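# Park the robot in the free bay between carton stacks

## Task

Drive into the empty bay between the two carton stacks against the wall and stop there. The whole robot must sit inside the bay, with the arm, wrist and gripper pulled in over the base, and the robot's front must face squarely out into the room. Both stacks must stay intact, and no carton may finish beyond its floor tape. The robot must not tip over or end up leaning, or the task fails. The result must hold without the robot pressing anything into place.

## Robot and tools

Robot: a Hello Robot Stretch 3 with one arm. It has a two-wheel differential base 0.33 m long and 0.34 m wide, a lift carriage on a vertical mast, and a telescoping arm that reaches out to the robot's right. The base cannot drive sideways. It turns on the spot about the point between its drive wheels, 0.05 m behind the front edge. Stowed (arm retracted, wrist folded), the wrist pokes up to 0.06 m past the right side and a turn sweeps a 0.28 m radius. An unfolded, level wrist reaches beyond that circle, so for parking keep it folded.

Frames: the base frame has its origin on the floor between the drive wheels, with x forward, y left and z up. The odometry frame is the base frame as it was when the scene started. Heading is positive to the left, from -3.142 to 3.142. hand_pose is reported in the base frame, at the point where the closed fingertips meet.

execute_actions takes "actions", a list run in order. An empty list only returns the current state and images. Each action may hold "robot" (a command), "steps" (1 to 450 control steps at 30 per second, default 1), and "until" (an early-exit condition, only together with steps). An action with only "steps" just waits. If any action is malformed or out of range, the whole call is rejected and nothing runs.

A robot command can contain the following:
- "base": exactly one key. translate_m is a straight drive in metres, relative to where the base is when the command begins. Positive is forward, and |value| can be at most 1. rotate_rad is a turn on the spot in radians, relative to the current heading. Positive is counter-clockwise seen from above (left), and |value| can be at most 3.2.
- "joints": absolute targets by name, each a single number. lift_m runs 0 to 1.1 (arm height). arm_m runs 0 to 0.52 (extension). wrist_yaw_rad runs -1.345 to 4.42 (0 is along the arm, 3.0 is folded over the base). wrist_pitch_rad runs -1.57 to 0.451 (negative is tips down). wrist_roll_rad runs -2.911 to 2.911. gripper_m runs -0.089 to 0.179 (larger is wider). head_pan_rad runs -3.953 to 1.73 (0 is forward, positive is left, -1.57 faces along the arm). head_tilt_rad runs -1.53 to 0.419 (negative is down). Joints you leave out keep their previous targets.
- "contact_limits": {"arm_m": effort %} from 1 to 100. It sets how hard the arm may push before it halts, and it lasts until the arm's next command.
Instead of one command, "robot" can hold a list of up to 8 commands, which run one after another. An item may be {"pause_s": seconds}, with at most 15. {"robot": {"stop": true}} brakes everything and clears the queue. Any new command takes effect at once and discards the rest of an older queue. Motions keep going across actions and while you are thinking.

until: {"robot": {"status": "ended"}} fires when nothing reads moving and no queue is running. You can also test fields with a pair, for example "lift_m": [">", 0.3] or "base_status": ["!=", "moving"]. The comparators are =, !=, <, <=, > and >=. Numbers are compared as printed: joints to 3 decimals, base translate/rotate to 4. {"any": {"status": "ended"}} fires when the first motion ends. A typical move: {"robot": {"base": {"translate_m": 0.3}}, "steps": 450, "until": {"robot": {"status": "ended"}}}.

Speed: the base reaches 0.30 m/s and 1.9 rad/s only when the arm is stowed, meaning lift_m < 0.30, arm_m < 0.03 and wrist_yaw_rad > 2.54. Otherwise it is capped at 0.10 m/s and 0.63 rad/s. To fold the wrist safely, first put lift_m between 0.32 and 0.95, wrist_pitch_rad at -0.4 and roll near 0, then set yaw to 3.0. Only after it is folded, lower the lift to 0.25.

Result lines:
- base_status gives the progress in brackets as travelled of goal.
- joint_goals and joint_status are reported per joint.
- measured_speeds are shown per second.
- The robot line shows refusals, queue (idle/running/done/dropped/stopped) and queue_left.
- The status words are moving, done (within tolerance), off_target (blocked; the base wheels are still pushing), contact_stop (the arm or lift halted and went slack), time_out, stopped, not_commanded and torque_fault (a wrist servo is off for 10 s).
- Lines beginning refused:, dropped: or replaced: explain what happened to commands, with actions counted from 0.
- robot.on_its_own appears when the robot changed a goal itself, when a joint is slack or off, or when base_tilt has drifted 3 degrees or more from its starting value.
- base_odometry counts wheel turns, so slip counts as travel. turned_by_wheels and turned_by_imu give the turn since the last result. base_tilt is in degrees, forward and right positive, with a fixed bias of up to about 4.
- lidar_m lists 12 distances in 30-degree sectors, counter-clockwise from straight ahead: 1st is front, 4th left, 7th behind, 10th right. They are measured from the base origin in a plane 0.17 m high, over a range of 0.15 to 12 m, and "-" means no return. The robot's own parts can block sectors 5, 6, 9 and 10.
- head_depth_mm and wrist_depth_mm are 7x7 grids of median depth in mm.
- motor_effort is in percent, with the peak in brackets.
Each successful call returns one image from head_camera, nav_camera and wrist_camera, in that order.

zoom_image: camera (head_camera, nav_camera or wrist_camera) and region [x0, y0, x1, y1] in pixel coordinates of that camera's latest image, measured from the top-left corner. The region can be at most 504x504. The head image is 896x504.

finished_scene: scene (an integer, the current scene's number). Call it only after every motion has ended. It cannot be undone, and its result reports success and gives the next task.

Avoid these things:
- Brushing or ramming the carton stacks.
- Snagging furniture while turning, especially when reversing.
- Pushing with the arm when the gripper is above about 0.45 m.
- Driving while the gripper hooks something.
- Repeated pushes after a contact_stop.
- Long hard pressing that triggers torque faults.
If base_tilt shows a lean, undo the last move in small steps, pull the gripper free and lower lift_m to about 0.2. Since the base only moves forward, back or in rotation, facing out of the bay means backing into it, slowly, while watching the rear lidar sectors.

Each tool is called after ">>>" as a command line: name --argument value for each argument, lists and objects as JSON in quotes; but a table of rows of numbers goes row by row, as --pt "numbers of a row", without its own name.

## Session

>>> execute_actions --actions '[]'

Scene clock: 0.00 s.
robot.base_odometry: x=+0.000 y=+0.000 heading=+0.000 (m, m, rad; robot's odometry frame)
robot.turned_by_wheels: +0.000 (rad since the last result)
robot.turned_by_imu: +0.000 (rad since the last result)
robot.base_tilt: forward=+1.8 right=-0.7 (deg)
robot.lidar_m: 2.87 2.92 1.84 1.14 1.01 1.01 1.20 1.40 1.87 1.76 2.45 2.54
robot.head_depth_mm: 2029 2897 2961 2932 2919 2713 2373 / 2035 3016 3207 3189 3152 3059 2389 / 2056 3061 3527 3474 3450 2870 2389 / 2081 3168 3738 3808 3790 3490 2360 / 2120 3198 3517 3565 3581 3435 2344 / 2143 3134 3239 3279 3322 3242 2309 / 1986 2956 3003 3032 3088 3058 2281
robot.base_status: not_commanded
robot.joint_positions: lift_m=+0.383 arm_m=+0.000 wrist_yaw_rad=+2.954 wrist_pitch_rad=-0.347 wrist_roll_rad=-0.001 gripper_m=+0.037 head_pan_rad=-0.014 head_tilt_rad=-0.013
robot.joint_goals: lift_m=+0.383 arm_m=+0.000 wrist_yaw_rad=+2.954 wrist_pitch_rad=-0.347 wrist_roll_rad=-0.001 gripper_m=+0.037 head_pan_rad=-0.014 head_tilt_rad=-0.013
robot.joint_status: lift_m=not_commanded arm_m=not_commanded wrist_yaw_rad=not_commanded wrist_pitch_rad=not_commanded wrist_roll_rad=not_commanded gripper_m=not_commanded head_pan_rad=not_commanded head_tilt_rad=not_commanded
robot.measured_speeds: translate_m=+0.000 rotate_rad=+0.000 lift_m=+0.000 arm_m=+0.000 wrist_yaw_rad=+0.000 wrist_pitch_rad=+0.000 wrist_roll_rad=+0.000 head_pan_rad=+0.000 head_tilt_rad=+0.000
robot: refusals=0 queue=idle queue_left=0
robot.motor_effort: left_wheel=+0 right_wheel=-1 lift_m=+23 arm_m=+0 wrist_yaw_rad=+0 wrist_pitch_rad=+6 wrist_roll_rad=+0 gripper_m=+0 head_pan_rad=+1 head_tilt_rad=+0 (%)
robot.hand_pose: x=+0.0222 y=+0.0833 z=+0.4120 quat_wxyz=(+0.187, +0.704, +0.056, +0.683) (m; robot's base frame)
robot.wrist_depth_mm: - - - - - - - / - - - - - - - / 814 - - - - - - / 845 - 947 937 964 968 942 / 767 - 811 784 782 758 766 / 652 628 - 650 672 657 662 / 567 560 565 560 561 555 564
pictures: head_camera (sideways: a quarter turn clockwise sets it upright), nav_camera (sideways: a quarter turn counterclockwise sets it upright), wrist_camera
Images, in order (width x height): head_camera 896x504, nav_camera 672x504, wrist_camera 644x364.

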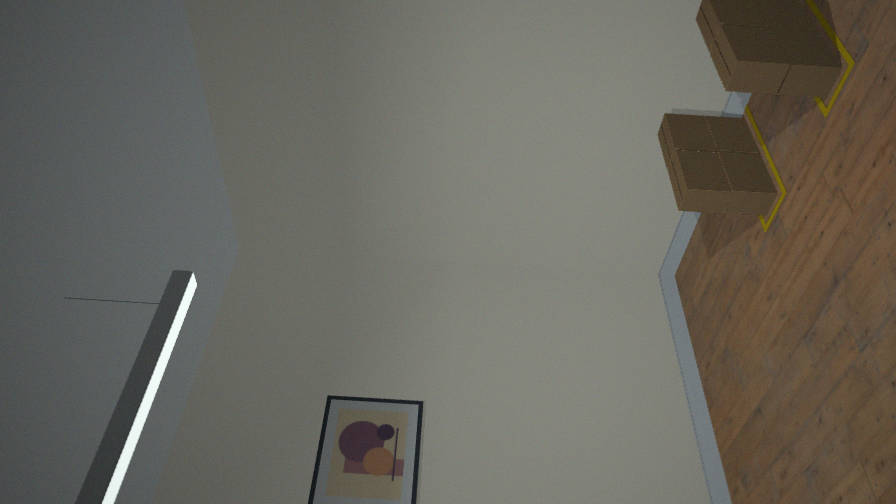

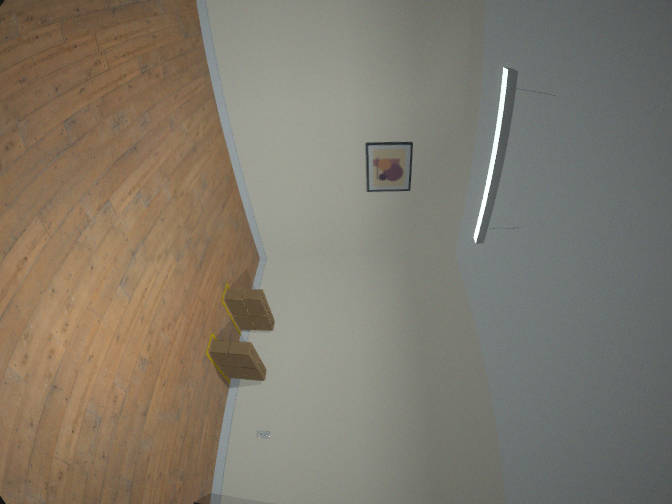

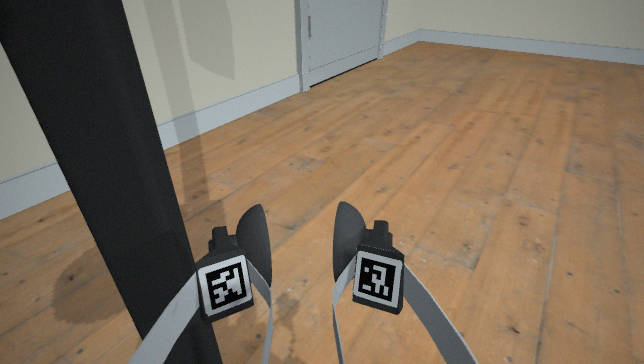

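>>> execute_actions --actions '[{"robot":[{"joints":{"wrist_pitch_rad":-0.4,"wrist_yaw_rad":3.0,"wrist_roll_rad":0,"head_tilt_rad":-0.6,"head_pan_rad":-0.6}},{"joints":{"lift_m":0.25}},{"base":{"translate_m":1.0}},{"base":{"translate_m":0.7}}],"steps":450,"until":{"robot":{"status":"ended"}}}]'

Scene clock: 50.10 s.
robot.base_odometry: x=+1.700 y=+0.000 heading=+0.000 (m, m, rad; robot's odometry frame)
robot.turned_by_wheels: +0.000 (rad since the last result)
robot.turned_by_imu: +0.002 (rad since the last result)
robot.base_tilt: forward=+2.0 right=-0.6 (deg)
robot.lidar_m: 1.88 1.66 1.67 1.98 2.12 2.15 2.56 2.63 2.45 1.84 1.07 1.07
robot.head_depth_mm: 1331 1445 1580 1757 1863 1530 1304 / 1360 1479 1629 1766 1857 1524 1294 / 1398 1520 1677 1814 1421 1484 1286 / 1426 1557 1716 1931 1800 1500 1282 / 1460 1606 1778 1917 1795 1489 1265 / 1491 1646 1830 1676 1627 1471 1264 / 1531 1684 1894 2057 1633 1461 1253
robot.base_status: done (translate_m +0.7000 of +0.7000)
robot.joint_positions: lift_m=+0.250 arm_m=+0.000 wrist_yaw_rad=+2.998 wrist_pitch_rad=-0.414 wrist_roll_rad=-0.001 gripper_m=+0.037 head_pan_rad=-0.593 head_tilt_rad=-0.594
robot.joint_goals: lift_m=+0.250 arm_m=+0.000 wrist_yaw_rad=+3.000 wrist_pitch_rad=-0.400 wrist_roll_rad=+0.000 gripper_m=+0.037 head_pan_rad=-0.600 head_tilt_rad=-0.600
robot.joint_status: lift_m=done arm_m=not_commanded wrist_yaw_rad=done wrist_pitch_rad=done wrist_roll_rad=done gripper_m=not_commanded head_pan_rad=done head_tilt_rad=done
robot.measured_speeds: translate_m=+0.000 rotate_rad=+0.000 lift_m=+0.000 arm_m=+0.000 wrist_yaw_rad=+0.000 wrist_pitch_rad=+0.000 wrist_roll_rad=+0.000 head_pan_rad=+0.000 head_tilt_rad=+0.000
robot: refusals=0 queue=done queue_left=0
robot.motor_effort: left_wheel=+1(8) right_wheel=-1(7) lift_m=+17(24) arm_m=+1(0) wrist_yaw_rad=+1(3) wrist_pitch_rad=+5(5) wrist_roll_rad=+0(2) gripper_m=+1(0) head_pan_rad=-3(43) head_tilt_rad=-2(25) (%)
robot.hand_pose: x=+0.0108 y=+0.0773 z=+0.2640 quat_wxyz=(+0.195, +0.700, +0.096, +0.680) (m; robot's base frame)
robot.wrist_depth_mm: - - - - - - - / - - - - - - - / 798 - 793 789 804 811 804 / 646 - 646 645 643 649 650 / 530 525 540 547 541 537 535 / 463 - - - 477 455 461 / - - - - 401 401 400
pictures: head_camera (sideways: a quarter turn clockwise sets it upright), nav_camera (sideways: a quarter turn counterclockwise sets it upright), wrist_camera
camera_calibration (this result's frames):
head_camera: T_world_to_cam=[[-0.511018, 0.258062, -0.819917, 1.09044], [0.551363, 0.830191, -0.0823454, 0.1079], [0.659438, -0.494152, -0.566529, 0.696384], [0, 0, 0, 1]] pos_world=[0.0385218, -0.0268586, 1.29748]
nav_camera: T_world_to_cam=[[0.481024, -0.365841, 0.796728, -0.998687], [-0.5813, -0.813377, -0.0225264, 0.0880483], [0.656282, -0.452303, -0.603918, 0.742838], [0, 0, 0, 1]] pos_world=[0.0440639, 0.0422432, 1.24628]
wrist_camera: T_world_to_cam=[[0.980426, -0.19686, 0.00316733, -0.00736082], [-0.114648, -0.583912, -0.80368, 0.289104], [0.160062, 0.787586, -0.595053, 0.261641], [0, 0, 0, 1]] pos_world=[-0.00151704, -0.0387029, 0.388061]
Images, in order (width x height): head_camera 896x504, nav_camera 672x504, wrist_camera 644x364.

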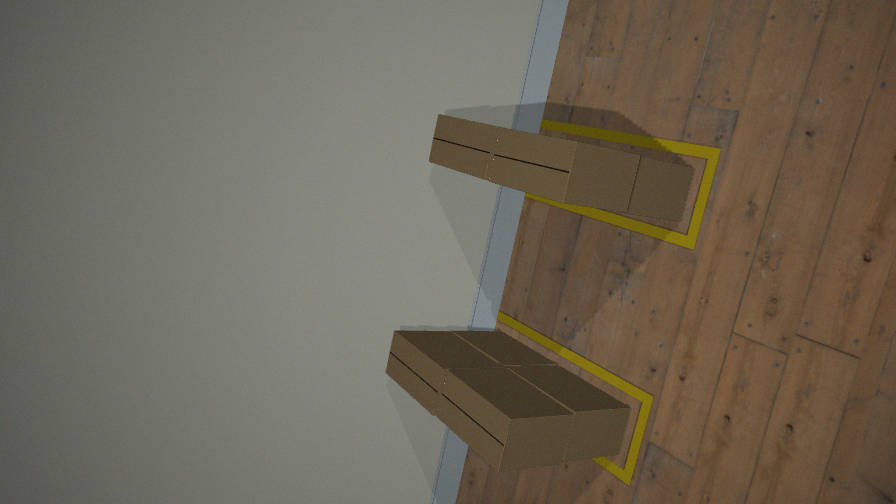

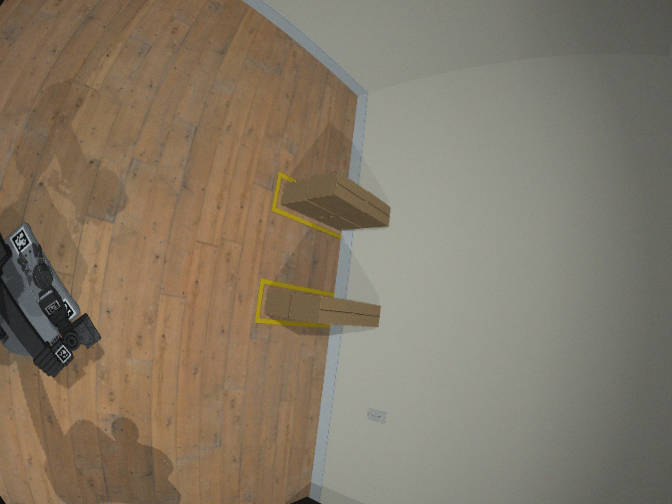

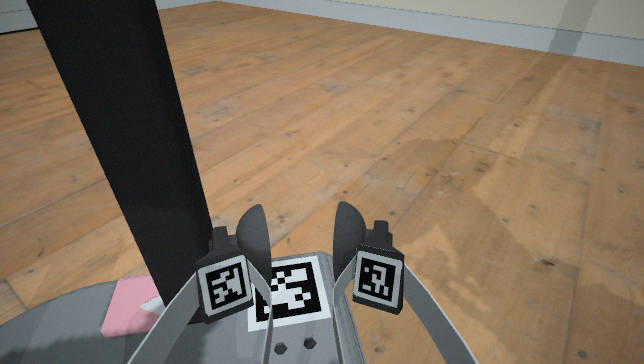

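>>> execute_actions --actions '[{"robot":[{"base":{"translate_m":0.405}},{"base":{"rotate_rad":2.305}},{"base":{"translate_m":-0.3},"joints":{"head_pan_rad":-3.0,"head_tilt_rad":-1.0}}],"steps":450,"until":{"robot":{"status":"ended"}}}]'

Scene clock: 75.87 s.
robot.base_odometry: x=+2.306 y=-0.223 heading=+2.305 (m, m, rad; robot's odometry frame)
robot.turned_by_wheels: +2.305 (rad since the last result)
robot.turned_by_imu: +2.263 (rad since the last result)
robot.base_tilt: forward=+1.9 right=-0.6 (deg)
robot.lidar_m: 2.70 2.81 3.49 2.98 1.53 0.53 0.62 0.57 1.43 1.37 1.41 1.91
robot.head_depth_mm: 968 1130 1271 1161 1326 1255 1162 / 987 1153 1315 1166 1103 1249 1154 / 1004 1177 1412 1533 1364 1269 - / 1025 1201 1450 1521 1361 1254 - / 1042 1232 1406 1486 1349 1236 - / 1060 1250 1226 1133 1298 1214 - / 1079 1278 1548 1086 1295 1202 1116
robot.base_status: done (translate_m -0.3000 of -0.3000)
robot.joint_positions: lift_m=+0.250 arm_m=+0.000 wrist_yaw_rad=+2.999 wrist_pitch_rad=-0.414 wrist_roll_rad=-0.001 gripper_m=+0.037 head_pan_rad=-2.993 head_tilt_rad=-0.988
robot.joint_goals: lift_m=+0.250 arm_m=+0.000 wrist_yaw_rad=+3.000 wrist_pitch_rad=-0.400 wrist_roll_rad=+0.000 gripper_m=+0.037 head_pan_rad=-3.000 head_tilt_rad=-1.000
robot.joint_status: lift_m=done arm_m=not_commanded wrist_yaw_rad=done wrist_pitch_rad=done wrist_roll_rad=done gripper_m=not_commanded head_pan_rad=done head_tilt_rad=done
robot.measured_speeds: translate_m=+0.000 rotate_rad=+0.000 lift_m=+0.000 arm_m=+0.000 wrist_yaw_rad=+0.000 wrist_pitch_rad=+0.000 wrist_roll_rad=+0.000 head_pan_rad=+0.000 head_tilt_rad=+0.000
robot: refusals=0 queue=done queue_left=0
robot.motor_effort: left_wheel=-3(11) right_wheel=+3(12) lift_m=+16(16) arm_m=+0(0) wrist_yaw_rad=+1(2) wrist_pitch_rad=+6(6) wrist_roll_rad=+0(0) gripper_m=+1(1) head_pan_rad=-3(54) head_tilt_rad=-5(21) (%)
robot.hand_pose: x=+0.0108 y=+0.0772 z=+0.2640 quat_wxyz=(+0.195, +0.700, +0.096, +0.680) (m; robot's base frame)
robot.wrist_depth_mm: - - - - - - - / - - - - - - - / 799 - 789 809 811 804 794 / 634 - 633 653 639 636 642 / 519 533 557 532 533 528 534 / 469 - - - 464 460 459 / - - - - 400 394 399
pictures: head_camera (sideways: a quarter turn clockwise sets it upright), nav_camera (sideways: a quarter turn counterclockwise sets it upright), wrist_camera
camera_calibration (this result's frames):
head_camera: T_world_to_cam=[[0.819757, 0.195198, -0.538421, 0.715493], [0.185137, -0.979968, -0.0733996, 0.0984468], [-0.541962, -0.0395118, -0.839473, 1.05869], [0, 0, 0, 1]] pos_world=[-0.0309862, -0.00135713, 1.28121]
nav_camera: T_world_to_cam=[[-0.858945, -0.0937451, 0.503414, -0.608312], [-0.114422, 0.993379, -0.0102453, 0.0692031], [-0.49912, -0.0664016, -0.863985, 1.08808], [0, 0, 0, 1]] pos_world=[0.0284961, -0.0535207, 1.24703]
wrist_camera: T_world_to_cam=[[0.980435, -0.196818, 0.00317031, -0.00736134], [-0.11463, -0.583966, -0.803644, 0.289065], [0.160023, 0.787557, -0.595102, 0.261677], [0, 0, 0, 1]] pos_world=[-0.00152154, -0.0387304, 0.388053]
Images, in order (width x height): head_camera 896x504, nav_camera 672x504, wrist_camera 644x364.

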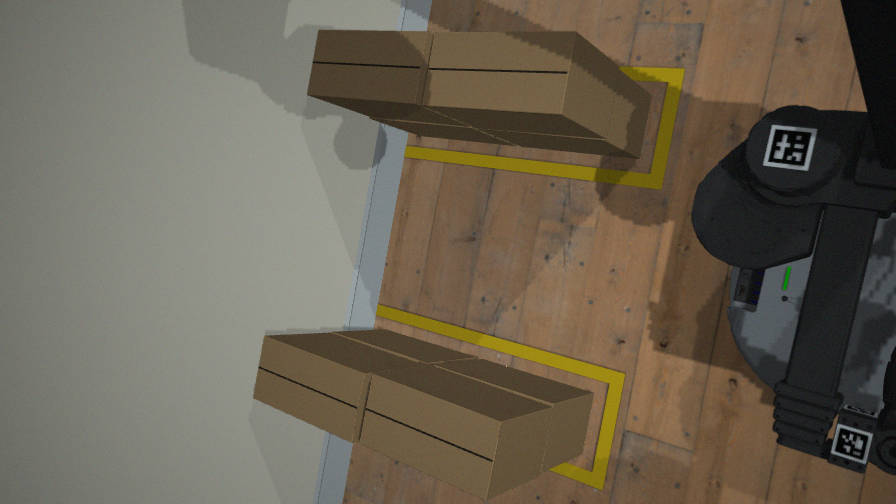

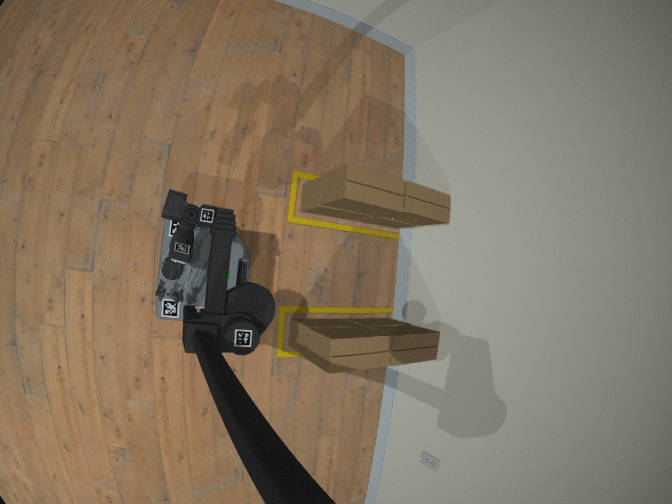

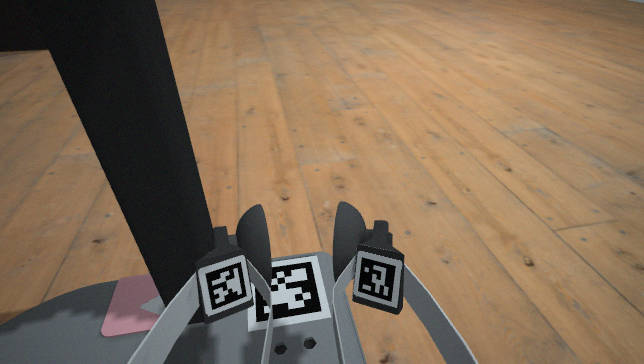

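>>> execute_actions --actions '[{"robot":[{"base":{"rotate_rad":0.37}},{"base":{"translate_m":-0.1}},{"base":{"rotate_rad":-0.37}}],"steps":450,"until":{"robot":{"status":"ended"}}}]'

Scene clock: 98.20 s.
robot.base_odometry: x=+2.395 y=-0.268 heading=+2.305 (m, m, rad; robot's odometry frame)
robot.turned_by_wheels: +0.000 (rad since the last result)
robot.turned_by_imu: +0.001 (rad since the last result)
robot.base_tilt: forward=+1.8 right=-0.6 (deg)
robot.lidar_m: 2.79 2.90 3.56 3.05 1.40 0.45 0.74 0.47 1.34 1.34 1.38 1.85
robot.head_depth_mm: 884 1028 1207 1136 1013 1224 1157 / 898 1045 1244 1334 1102 1207 1153 / 916 1066 1286 1481 1369 1272 - / 932 1088 1316 1495 1359 1253 - / 947 1116 1283 1466 1350 1234 - / 961 1138 1242 1102 1157 1212 - / 982 1158 1423 1456 1085 1211 1112
robot.base_status: done (rotate_rad -0.3699 of -0.3700)
robot.joint_positions: lift_m=+0.250 arm_m=+0.000 wrist_yaw_rad=+2.999 wrist_pitch_rad=-0.414 wrist_roll_rad=-0.001 gripper_m=+0.037 head_pan_rad=-2.994 head_tilt_rad=-0.989
robot.joint_goals: lift_m=+0.250 arm_m=+0.000 wrist_yaw_rad=+3.000 wrist_pitch_rad=-0.400 wrist_roll_rad=+0.000 gripper_m=+0.037 head_pan_rad=-3.000 head_tilt_rad=-1.000
robot.joint_status: lift_m=done arm_m=not_commanded wrist_yaw_rad=done wrist_pitch_rad=done wrist_roll_rad=done gripper_m=not_commanded head_pan_rad=done head_tilt_rad=done
robot.measured_speeds: translate_m=+0.000 rotate_rad=+0.000 lift_m=+0.000 arm_m=+0.000 wrist_yaw_rad=+0.000 wrist_pitch_rad=+0.000 wrist_roll_rad=+0.000 head_pan_rad=+0.000 head_tilt_rad=+0.000
robot: refusals=0 queue=done queue_left=0
robot.motor_effort: left_wheel=+3(11) right_wheel=-3(11) lift_m=+16(17) arm_m=+0(1) wrist_yaw_rad=+1(1) wrist_pitch_rad=+6(6) wrist_roll_rad=+0(0) gripper_m=+1(1) head_pan_rad=-3(3) head_tilt_rad=-4(3) (%)
robot.hand_pose: x=+0.0108 y=+0.0772 z=+0.2640 quat_wxyz=(+0.195, +0.700, +0.096, +0.680) (m; robot's base frame)
robot.wrist_depth_mm: - - - - - - - / - - - - - - - / 815 - 782 809 790 802 805 / 616 - 640 625 638 649 634 / 529 532 553 552 526 531 525 / 470 - - - 469 452 460 / - - - - 391 400 399
pictures: head_camera (sideways: a quarter turn clockwise sets it upright), nav_camera (sideways: a quarter turn counterclockwise sets it upright), wrist_camera
camera_calibration (this result's frames):
head_camera: T_world_to_cam=[[0.820085, 0.194681, -0.538108, 0.715084], [0.184511, -0.980087, -0.0733855, 0.0984321], [-0.541679, -0.0391047, -0.839675, 1.05895], [0, 0, 0, 1]] pos_world=[-0.0309795, -0.00133128, 1.28119]
nav_camera: T_world_to_cam=[[-0.859193, -0.0932005, 0.503092, -0.607891], [-0.113756, 0.993456, -0.0102326, 0.0691825], [-0.498846, -0.0660216, -0.864172, 1.08833], [0, 0, 0, 1]] pos_world=[0.0284806, -0.0535326, 1.24703]
wrist_camera: T_world_to_cam=[[0.980443, -0.19678, 0.00317098, -0.00735654], [-0.114609, -0.583981, -0.803636, 0.289058], [0.159991, 0.787556, -0.595112, 0.261683], [0, 0, 0, 1]] pos_world=[-0.00152576, -0.0387335, 0.388052]
Images, in order (width x height): head_camera 896x504, nav_camera 672x504, wrist_camera 644x364.

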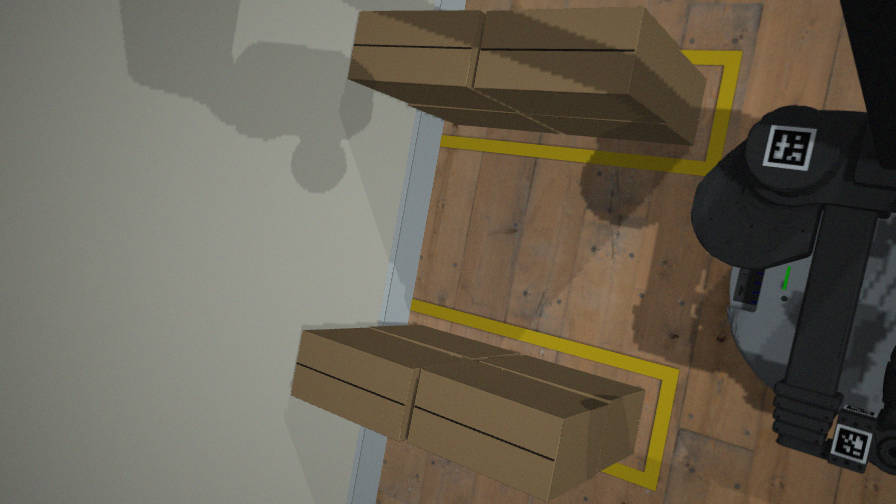

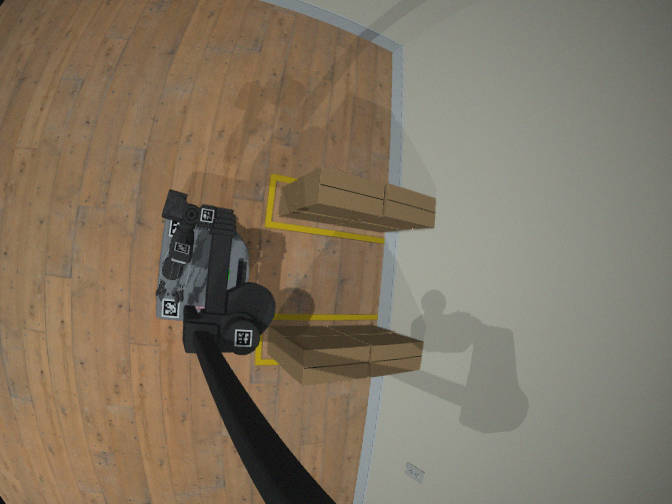

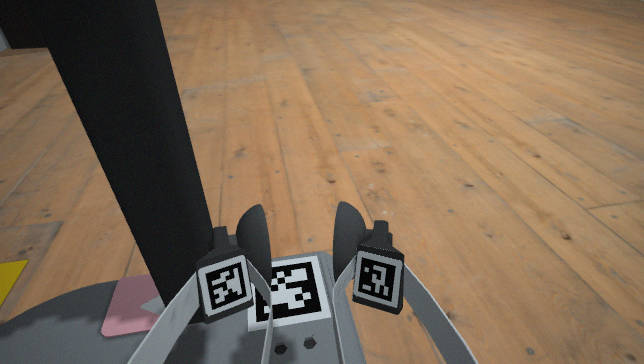

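>>> execute_actions --actions '[{"robot":{"base":{"translate_m":-0.33},"joints":{"head_pan_rad":-2.2,"head_tilt_rad":-1.3}},"steps":450,"until":{"robot":{"status":"ended"}}}]'

Scene clock: 117.93 s.
robot.base_odometry: x=+2.616 y=-0.513 heading=+2.305 (m, m, rad; robot's odometry frame)
robot.turned_by_wheels: +0.000 (rad since the last result)
robot.turned_by_imu: +0.001 (rad since the last result)
robot.base_tilt: forward=+1.9 right=-0.8 (deg)
robot.lidar_m: 3.13 3.25 3.11 0.31 0.24 0.28 0.63 0.36 0.26 0.26 1.39 1.86
robot.head_depth_mm: 838 958 1107 1296 1258 867 837 / 950 1090 1025 1324 1273 - 1125 / 1088 1300 1002 1293 - - 1134 / 1269 1450 1380 1077 - - 1130 / 1506 1453 1373 947 - 1173 1126 / 1540 1443 1370 1282 1230 1173 1125 / 1512 1434 1356 1288 1228 1170 1123
robot.base_status: done (translate_m -0.3300 of -0.3300)
robot.joint_positions: lift_m=+0.250 arm_m=+0.000 wrist_yaw_rad=+2.999 wrist_pitch_rad=-0.414 wrist_roll_rad=-0.001 gripper_m=+0.037 head_pan_rad=-2.207 head_tilt_rad=-1.285
robot.joint_goals: lift_m=+0.250 arm_m=+0.000 wrist_yaw_rad=+3.000 wrist_pitch_rad=-0.400 wrist_roll_rad=+0.000 gripper_m=+0.037 head_pan_rad=-2.200 head_tilt_rad=-1.300
robot.joint_status: lift_m=done arm_m=not_commanded wrist_yaw_rad=done wrist_pitch_rad=done wrist_roll_rad=done gripper_m=not_commanded head_pan_rad=done head_tilt_rad=done
robot.measured_speeds: translate_m=+0.000 rotate_rad=+0.000 lift_m=+0.000 arm_m=+0.000 wrist_yaw_rad=+0.000 wrist_pitch_rad=+0.000 wrist_roll_rad=+0.000 head_pan_rad=+0.000 head_tilt_rad=+0.000
robot: refusals=0 queue=done queue_left=0
robot.motor_effort: left_wheel=+3(7) right_wheel=-4(11) lift_m=+16(17) arm_m=+1(0) wrist_yaw_rad=+1(1) wrist_pitch_rad=+5(6) wrist_roll_rad=+1(0) gripper_m=+0(1) head_pan_rad=+5(51) head_tilt_rad=-5(19) (%)
robot.hand_pose: x=+0.0108 y=+0.0772 z=+0.2640 quat_wxyz=(+0.195, +0.700, +0.096, +0.680) (m; robot's base frame)
robot.wrist_depth_mm: - - - - - - - / 210 - - - - - - / 229 - 809 799 815 795 823 / 247 - 636 627 636 631 642 / 273 284 550 553 531 536 525 / 300 - - - 474 457 456 / - - - - 400 401 404
pictures: head_camera (sideways: a quarter turn clockwise sets it upright), nav_camera (sideways: a quarter turn counterclockwise sets it upright), wrist_camera
camera_calibration (this result's frames):
head_camera: T_world_to_cam=[[0.512598, 0.815171, -0.269703, 0.36737], [0.83613, -0.545337, -0.0591176, 0.0758563], [-0.19527, -0.195203, -0.961127, 1.21461], [0, 0, 0, 1]] pos_world=[-0.0145627, -0.0210069, 1.27096]
nav_camera: T_world_to_cam=[[-0.605402, -0.762177, 0.229292, -0.25284], [-0.783021, 0.621996, 0.000127132, 0.0597759], [-0.142715, -0.179463, -0.973358, 1.22794], [0, 0, 0, 1]] pos_world=[0.0689824, -0.00951863, 1.2532]
wrist_camera: T_world_to_cam=[[0.980443, -0.196779, 0.00317154, -0.00735665], [-0.114609, -0.583989, -0.80363, 0.289054], [0.15999, 0.78755, -0.595121, 0.261686], [0, 0, 0, 1]] pos_world=[-0.00152584, -0.0387335, 0.388051]
Images, in order (width x height): head_camera 896x504, nav_camera 672x504, wrist_camera 644x364.

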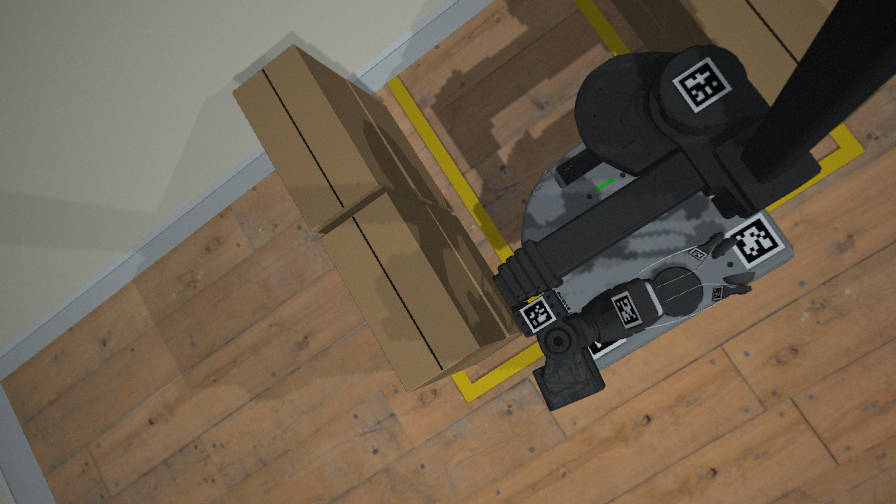

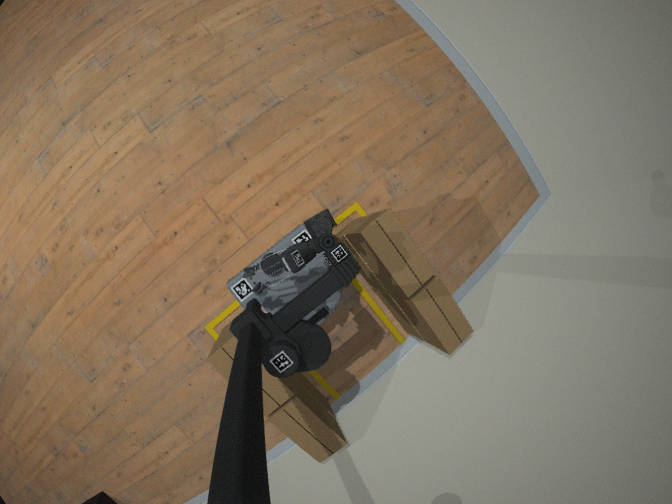

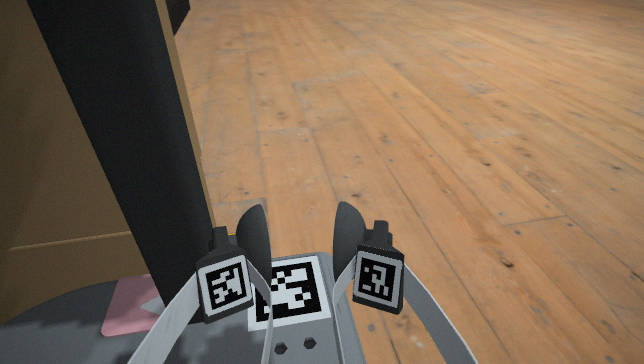

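>>> execute_actions --actions '[{"robot":{"base":{"translate_m":-0.26},"joints":{"head_pan_rad":-1.57,"head_tilt_rad":-1.45}},"steps":450,"until":{"robot":{"status":"ended"}}}]'

Scene clock: 125.10 s.
robot.base_odometry: x=+2.790 y=-0.706 heading=+2.305 (m, m, rad; robot's odometry frame)
robot.turned_by_wheels: +0.000 (rad since the last result)
robot.turned_by_imu: +0.001 (rad since the last result)
robot.base_tilt: forward=+2.0 right=-0.7 (deg)
robot.lidar_m: 3.38 3.51 0.20 0.19 0.20 0.27 0.37 0.36 0.26 0.25 0.26 1.88
robot.head_depth_mm: 1195 1163 1003 1089 1068 982 923 / 1386 1339 938 1268 1254 864 861 / 1380 1342 937 1144 - - - / 1365 1329 935 - - 889 1170 / 1356 1329 931 1244 1228 969 1164 / 1358 1323 932 1255 1230 962 1157 / 1341 1311 1283 1250 1224 1188 1160
robot.base_status: done (translate_m -0.2600 of -0.2600)
robot.joint_positions: lift_m=+0.250 arm_m=+0.000 wrist_yaw_rad=+2.999 wrist_pitch_rad=-0.414 wrist_roll_rad=-0.001 gripper_m=+0.037 head_pan_rad=-1.576 head_tilt_rad=-1.433
robot.joint_goals: lift_m=+0.250 arm_m=+0.000 wrist_yaw_rad=+3.000 wrist_pitch_rad=-0.400 wrist_roll_rad=+0.000 gripper_m=+0.037 head_pan_rad=-1.570 head_tilt_rad=-1.450
robot.joint_status: lift_m=done arm_m=not_commanded wrist_yaw_rad=done wrist_pitch_rad=done wrist_roll_rad=done gripper_m=not_commanded head_pan_rad=done head_tilt_rad=done
robot.measured_speeds: translate_m=+0.000 rotate_rad=+0.000 lift_m=+0.000 arm_m=+0.000 wrist_yaw_rad=+0.000 wrist_pitch_rad=+0.000 wrist_roll_rad=+0.000 head_pan_rad=+0.000 head_tilt_rad=+0.000
robot: refusals=0 queue=done queue_left=0
robot.motor_effort: left_wheel=+3(8) right_wheel=-4(10) lift_m=+17(16) arm_m=+0(1) wrist_yaw_rad=+2(2) wrist_pitch_rad=+6(6) wrist_roll_rad=+0(0) gripper_m=+1(0) head_pan_rad=+5(46) head_tilt_rad=-7(14) (%)
robot.hand_pose: x=+0.0108 y=+0.0772 z=+0.2640 quat_wxyz=(+0.195, +0.700, +0.096, +0.680) (m; robot's base frame)
robot.wrist_depth_mm: - 199 207 218 231 252 - / 204 - 223 237 255 911 - / 222 - 245 263 281 760 797 / 242 - 274 293 316 644 640 / 267 277 295 320 355 534 536 / 297 - - - 438 454 453 / - - - - 401 396 399
pictures: head_camera (sideways: a quarter turn clockwise sets it upright), nav_camera (sideways: a quarter turn counterclockwise sets it upright), wrist_camera
camera_calibration (this result's frames):
head_camera: T_world_to_cam=[[-0.0666413, 0.989934, -0.12486, 0.182295], [0.996899, 0.0608113, -0.0499399, 0.0629168], [-0.0418443, -0.127801, -0.990917, 1.25226], [0, 0, 0, 1]] pos_world=[0.00182685, -0.0242459, 1.26679]
nav_camera: T_world_to_cam=[[-0.0395274, -0.995761, 0.08305, -0.0658713], [-0.999181, 0.040111, 0.00536992, 0.0542694], [-0.00867838, -0.0827697, -0.996531, 1.2571], [0, 0, 0, 1]] pos_world=[0.0625309, 0.0362813, 1.25792]
wrist_camera: T_world_to_cam=[[0.980452, -0.196731, 0.00317246, -0.0073499], [-0.114583, -0.584009, -0.80362, 0.289048], [0.15995, 0.787547, -0.595135, 0.26169], [0, 0, 0, 1]] pos_world=[-0.001531, -0.0387325, 0.388048]
Images, in order (width x height): head_camera 896x504, nav_camera 672x504, wrist_camera 644x364.

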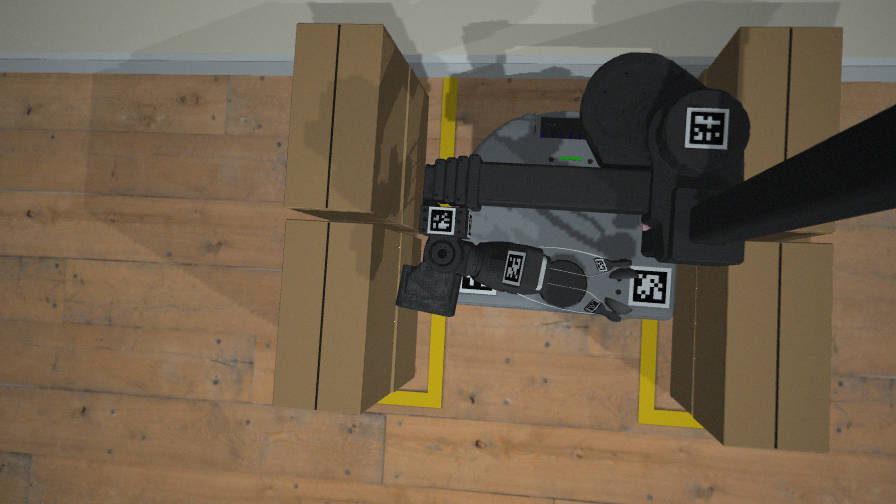

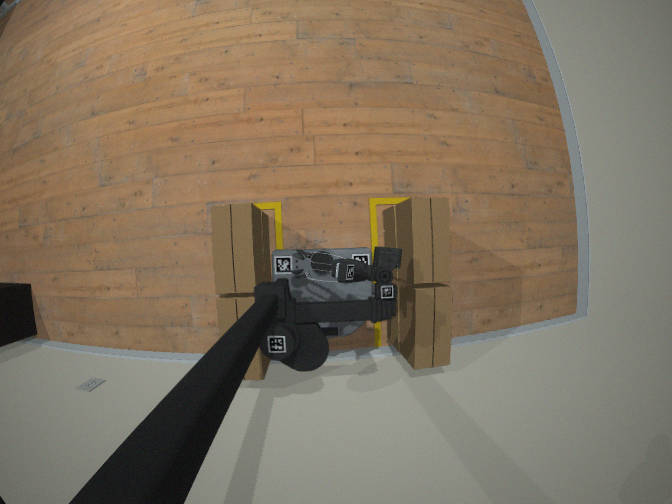

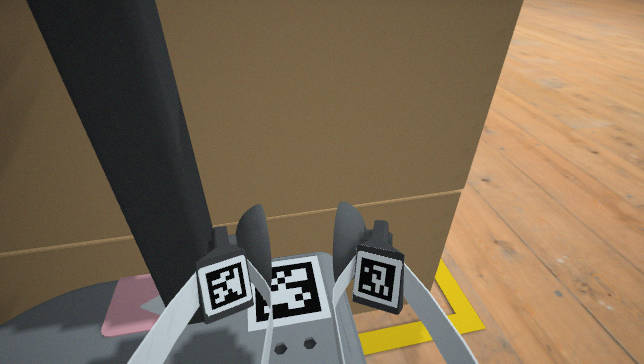

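>>> finished_scene --scene 1

The scene is finished: the task was done.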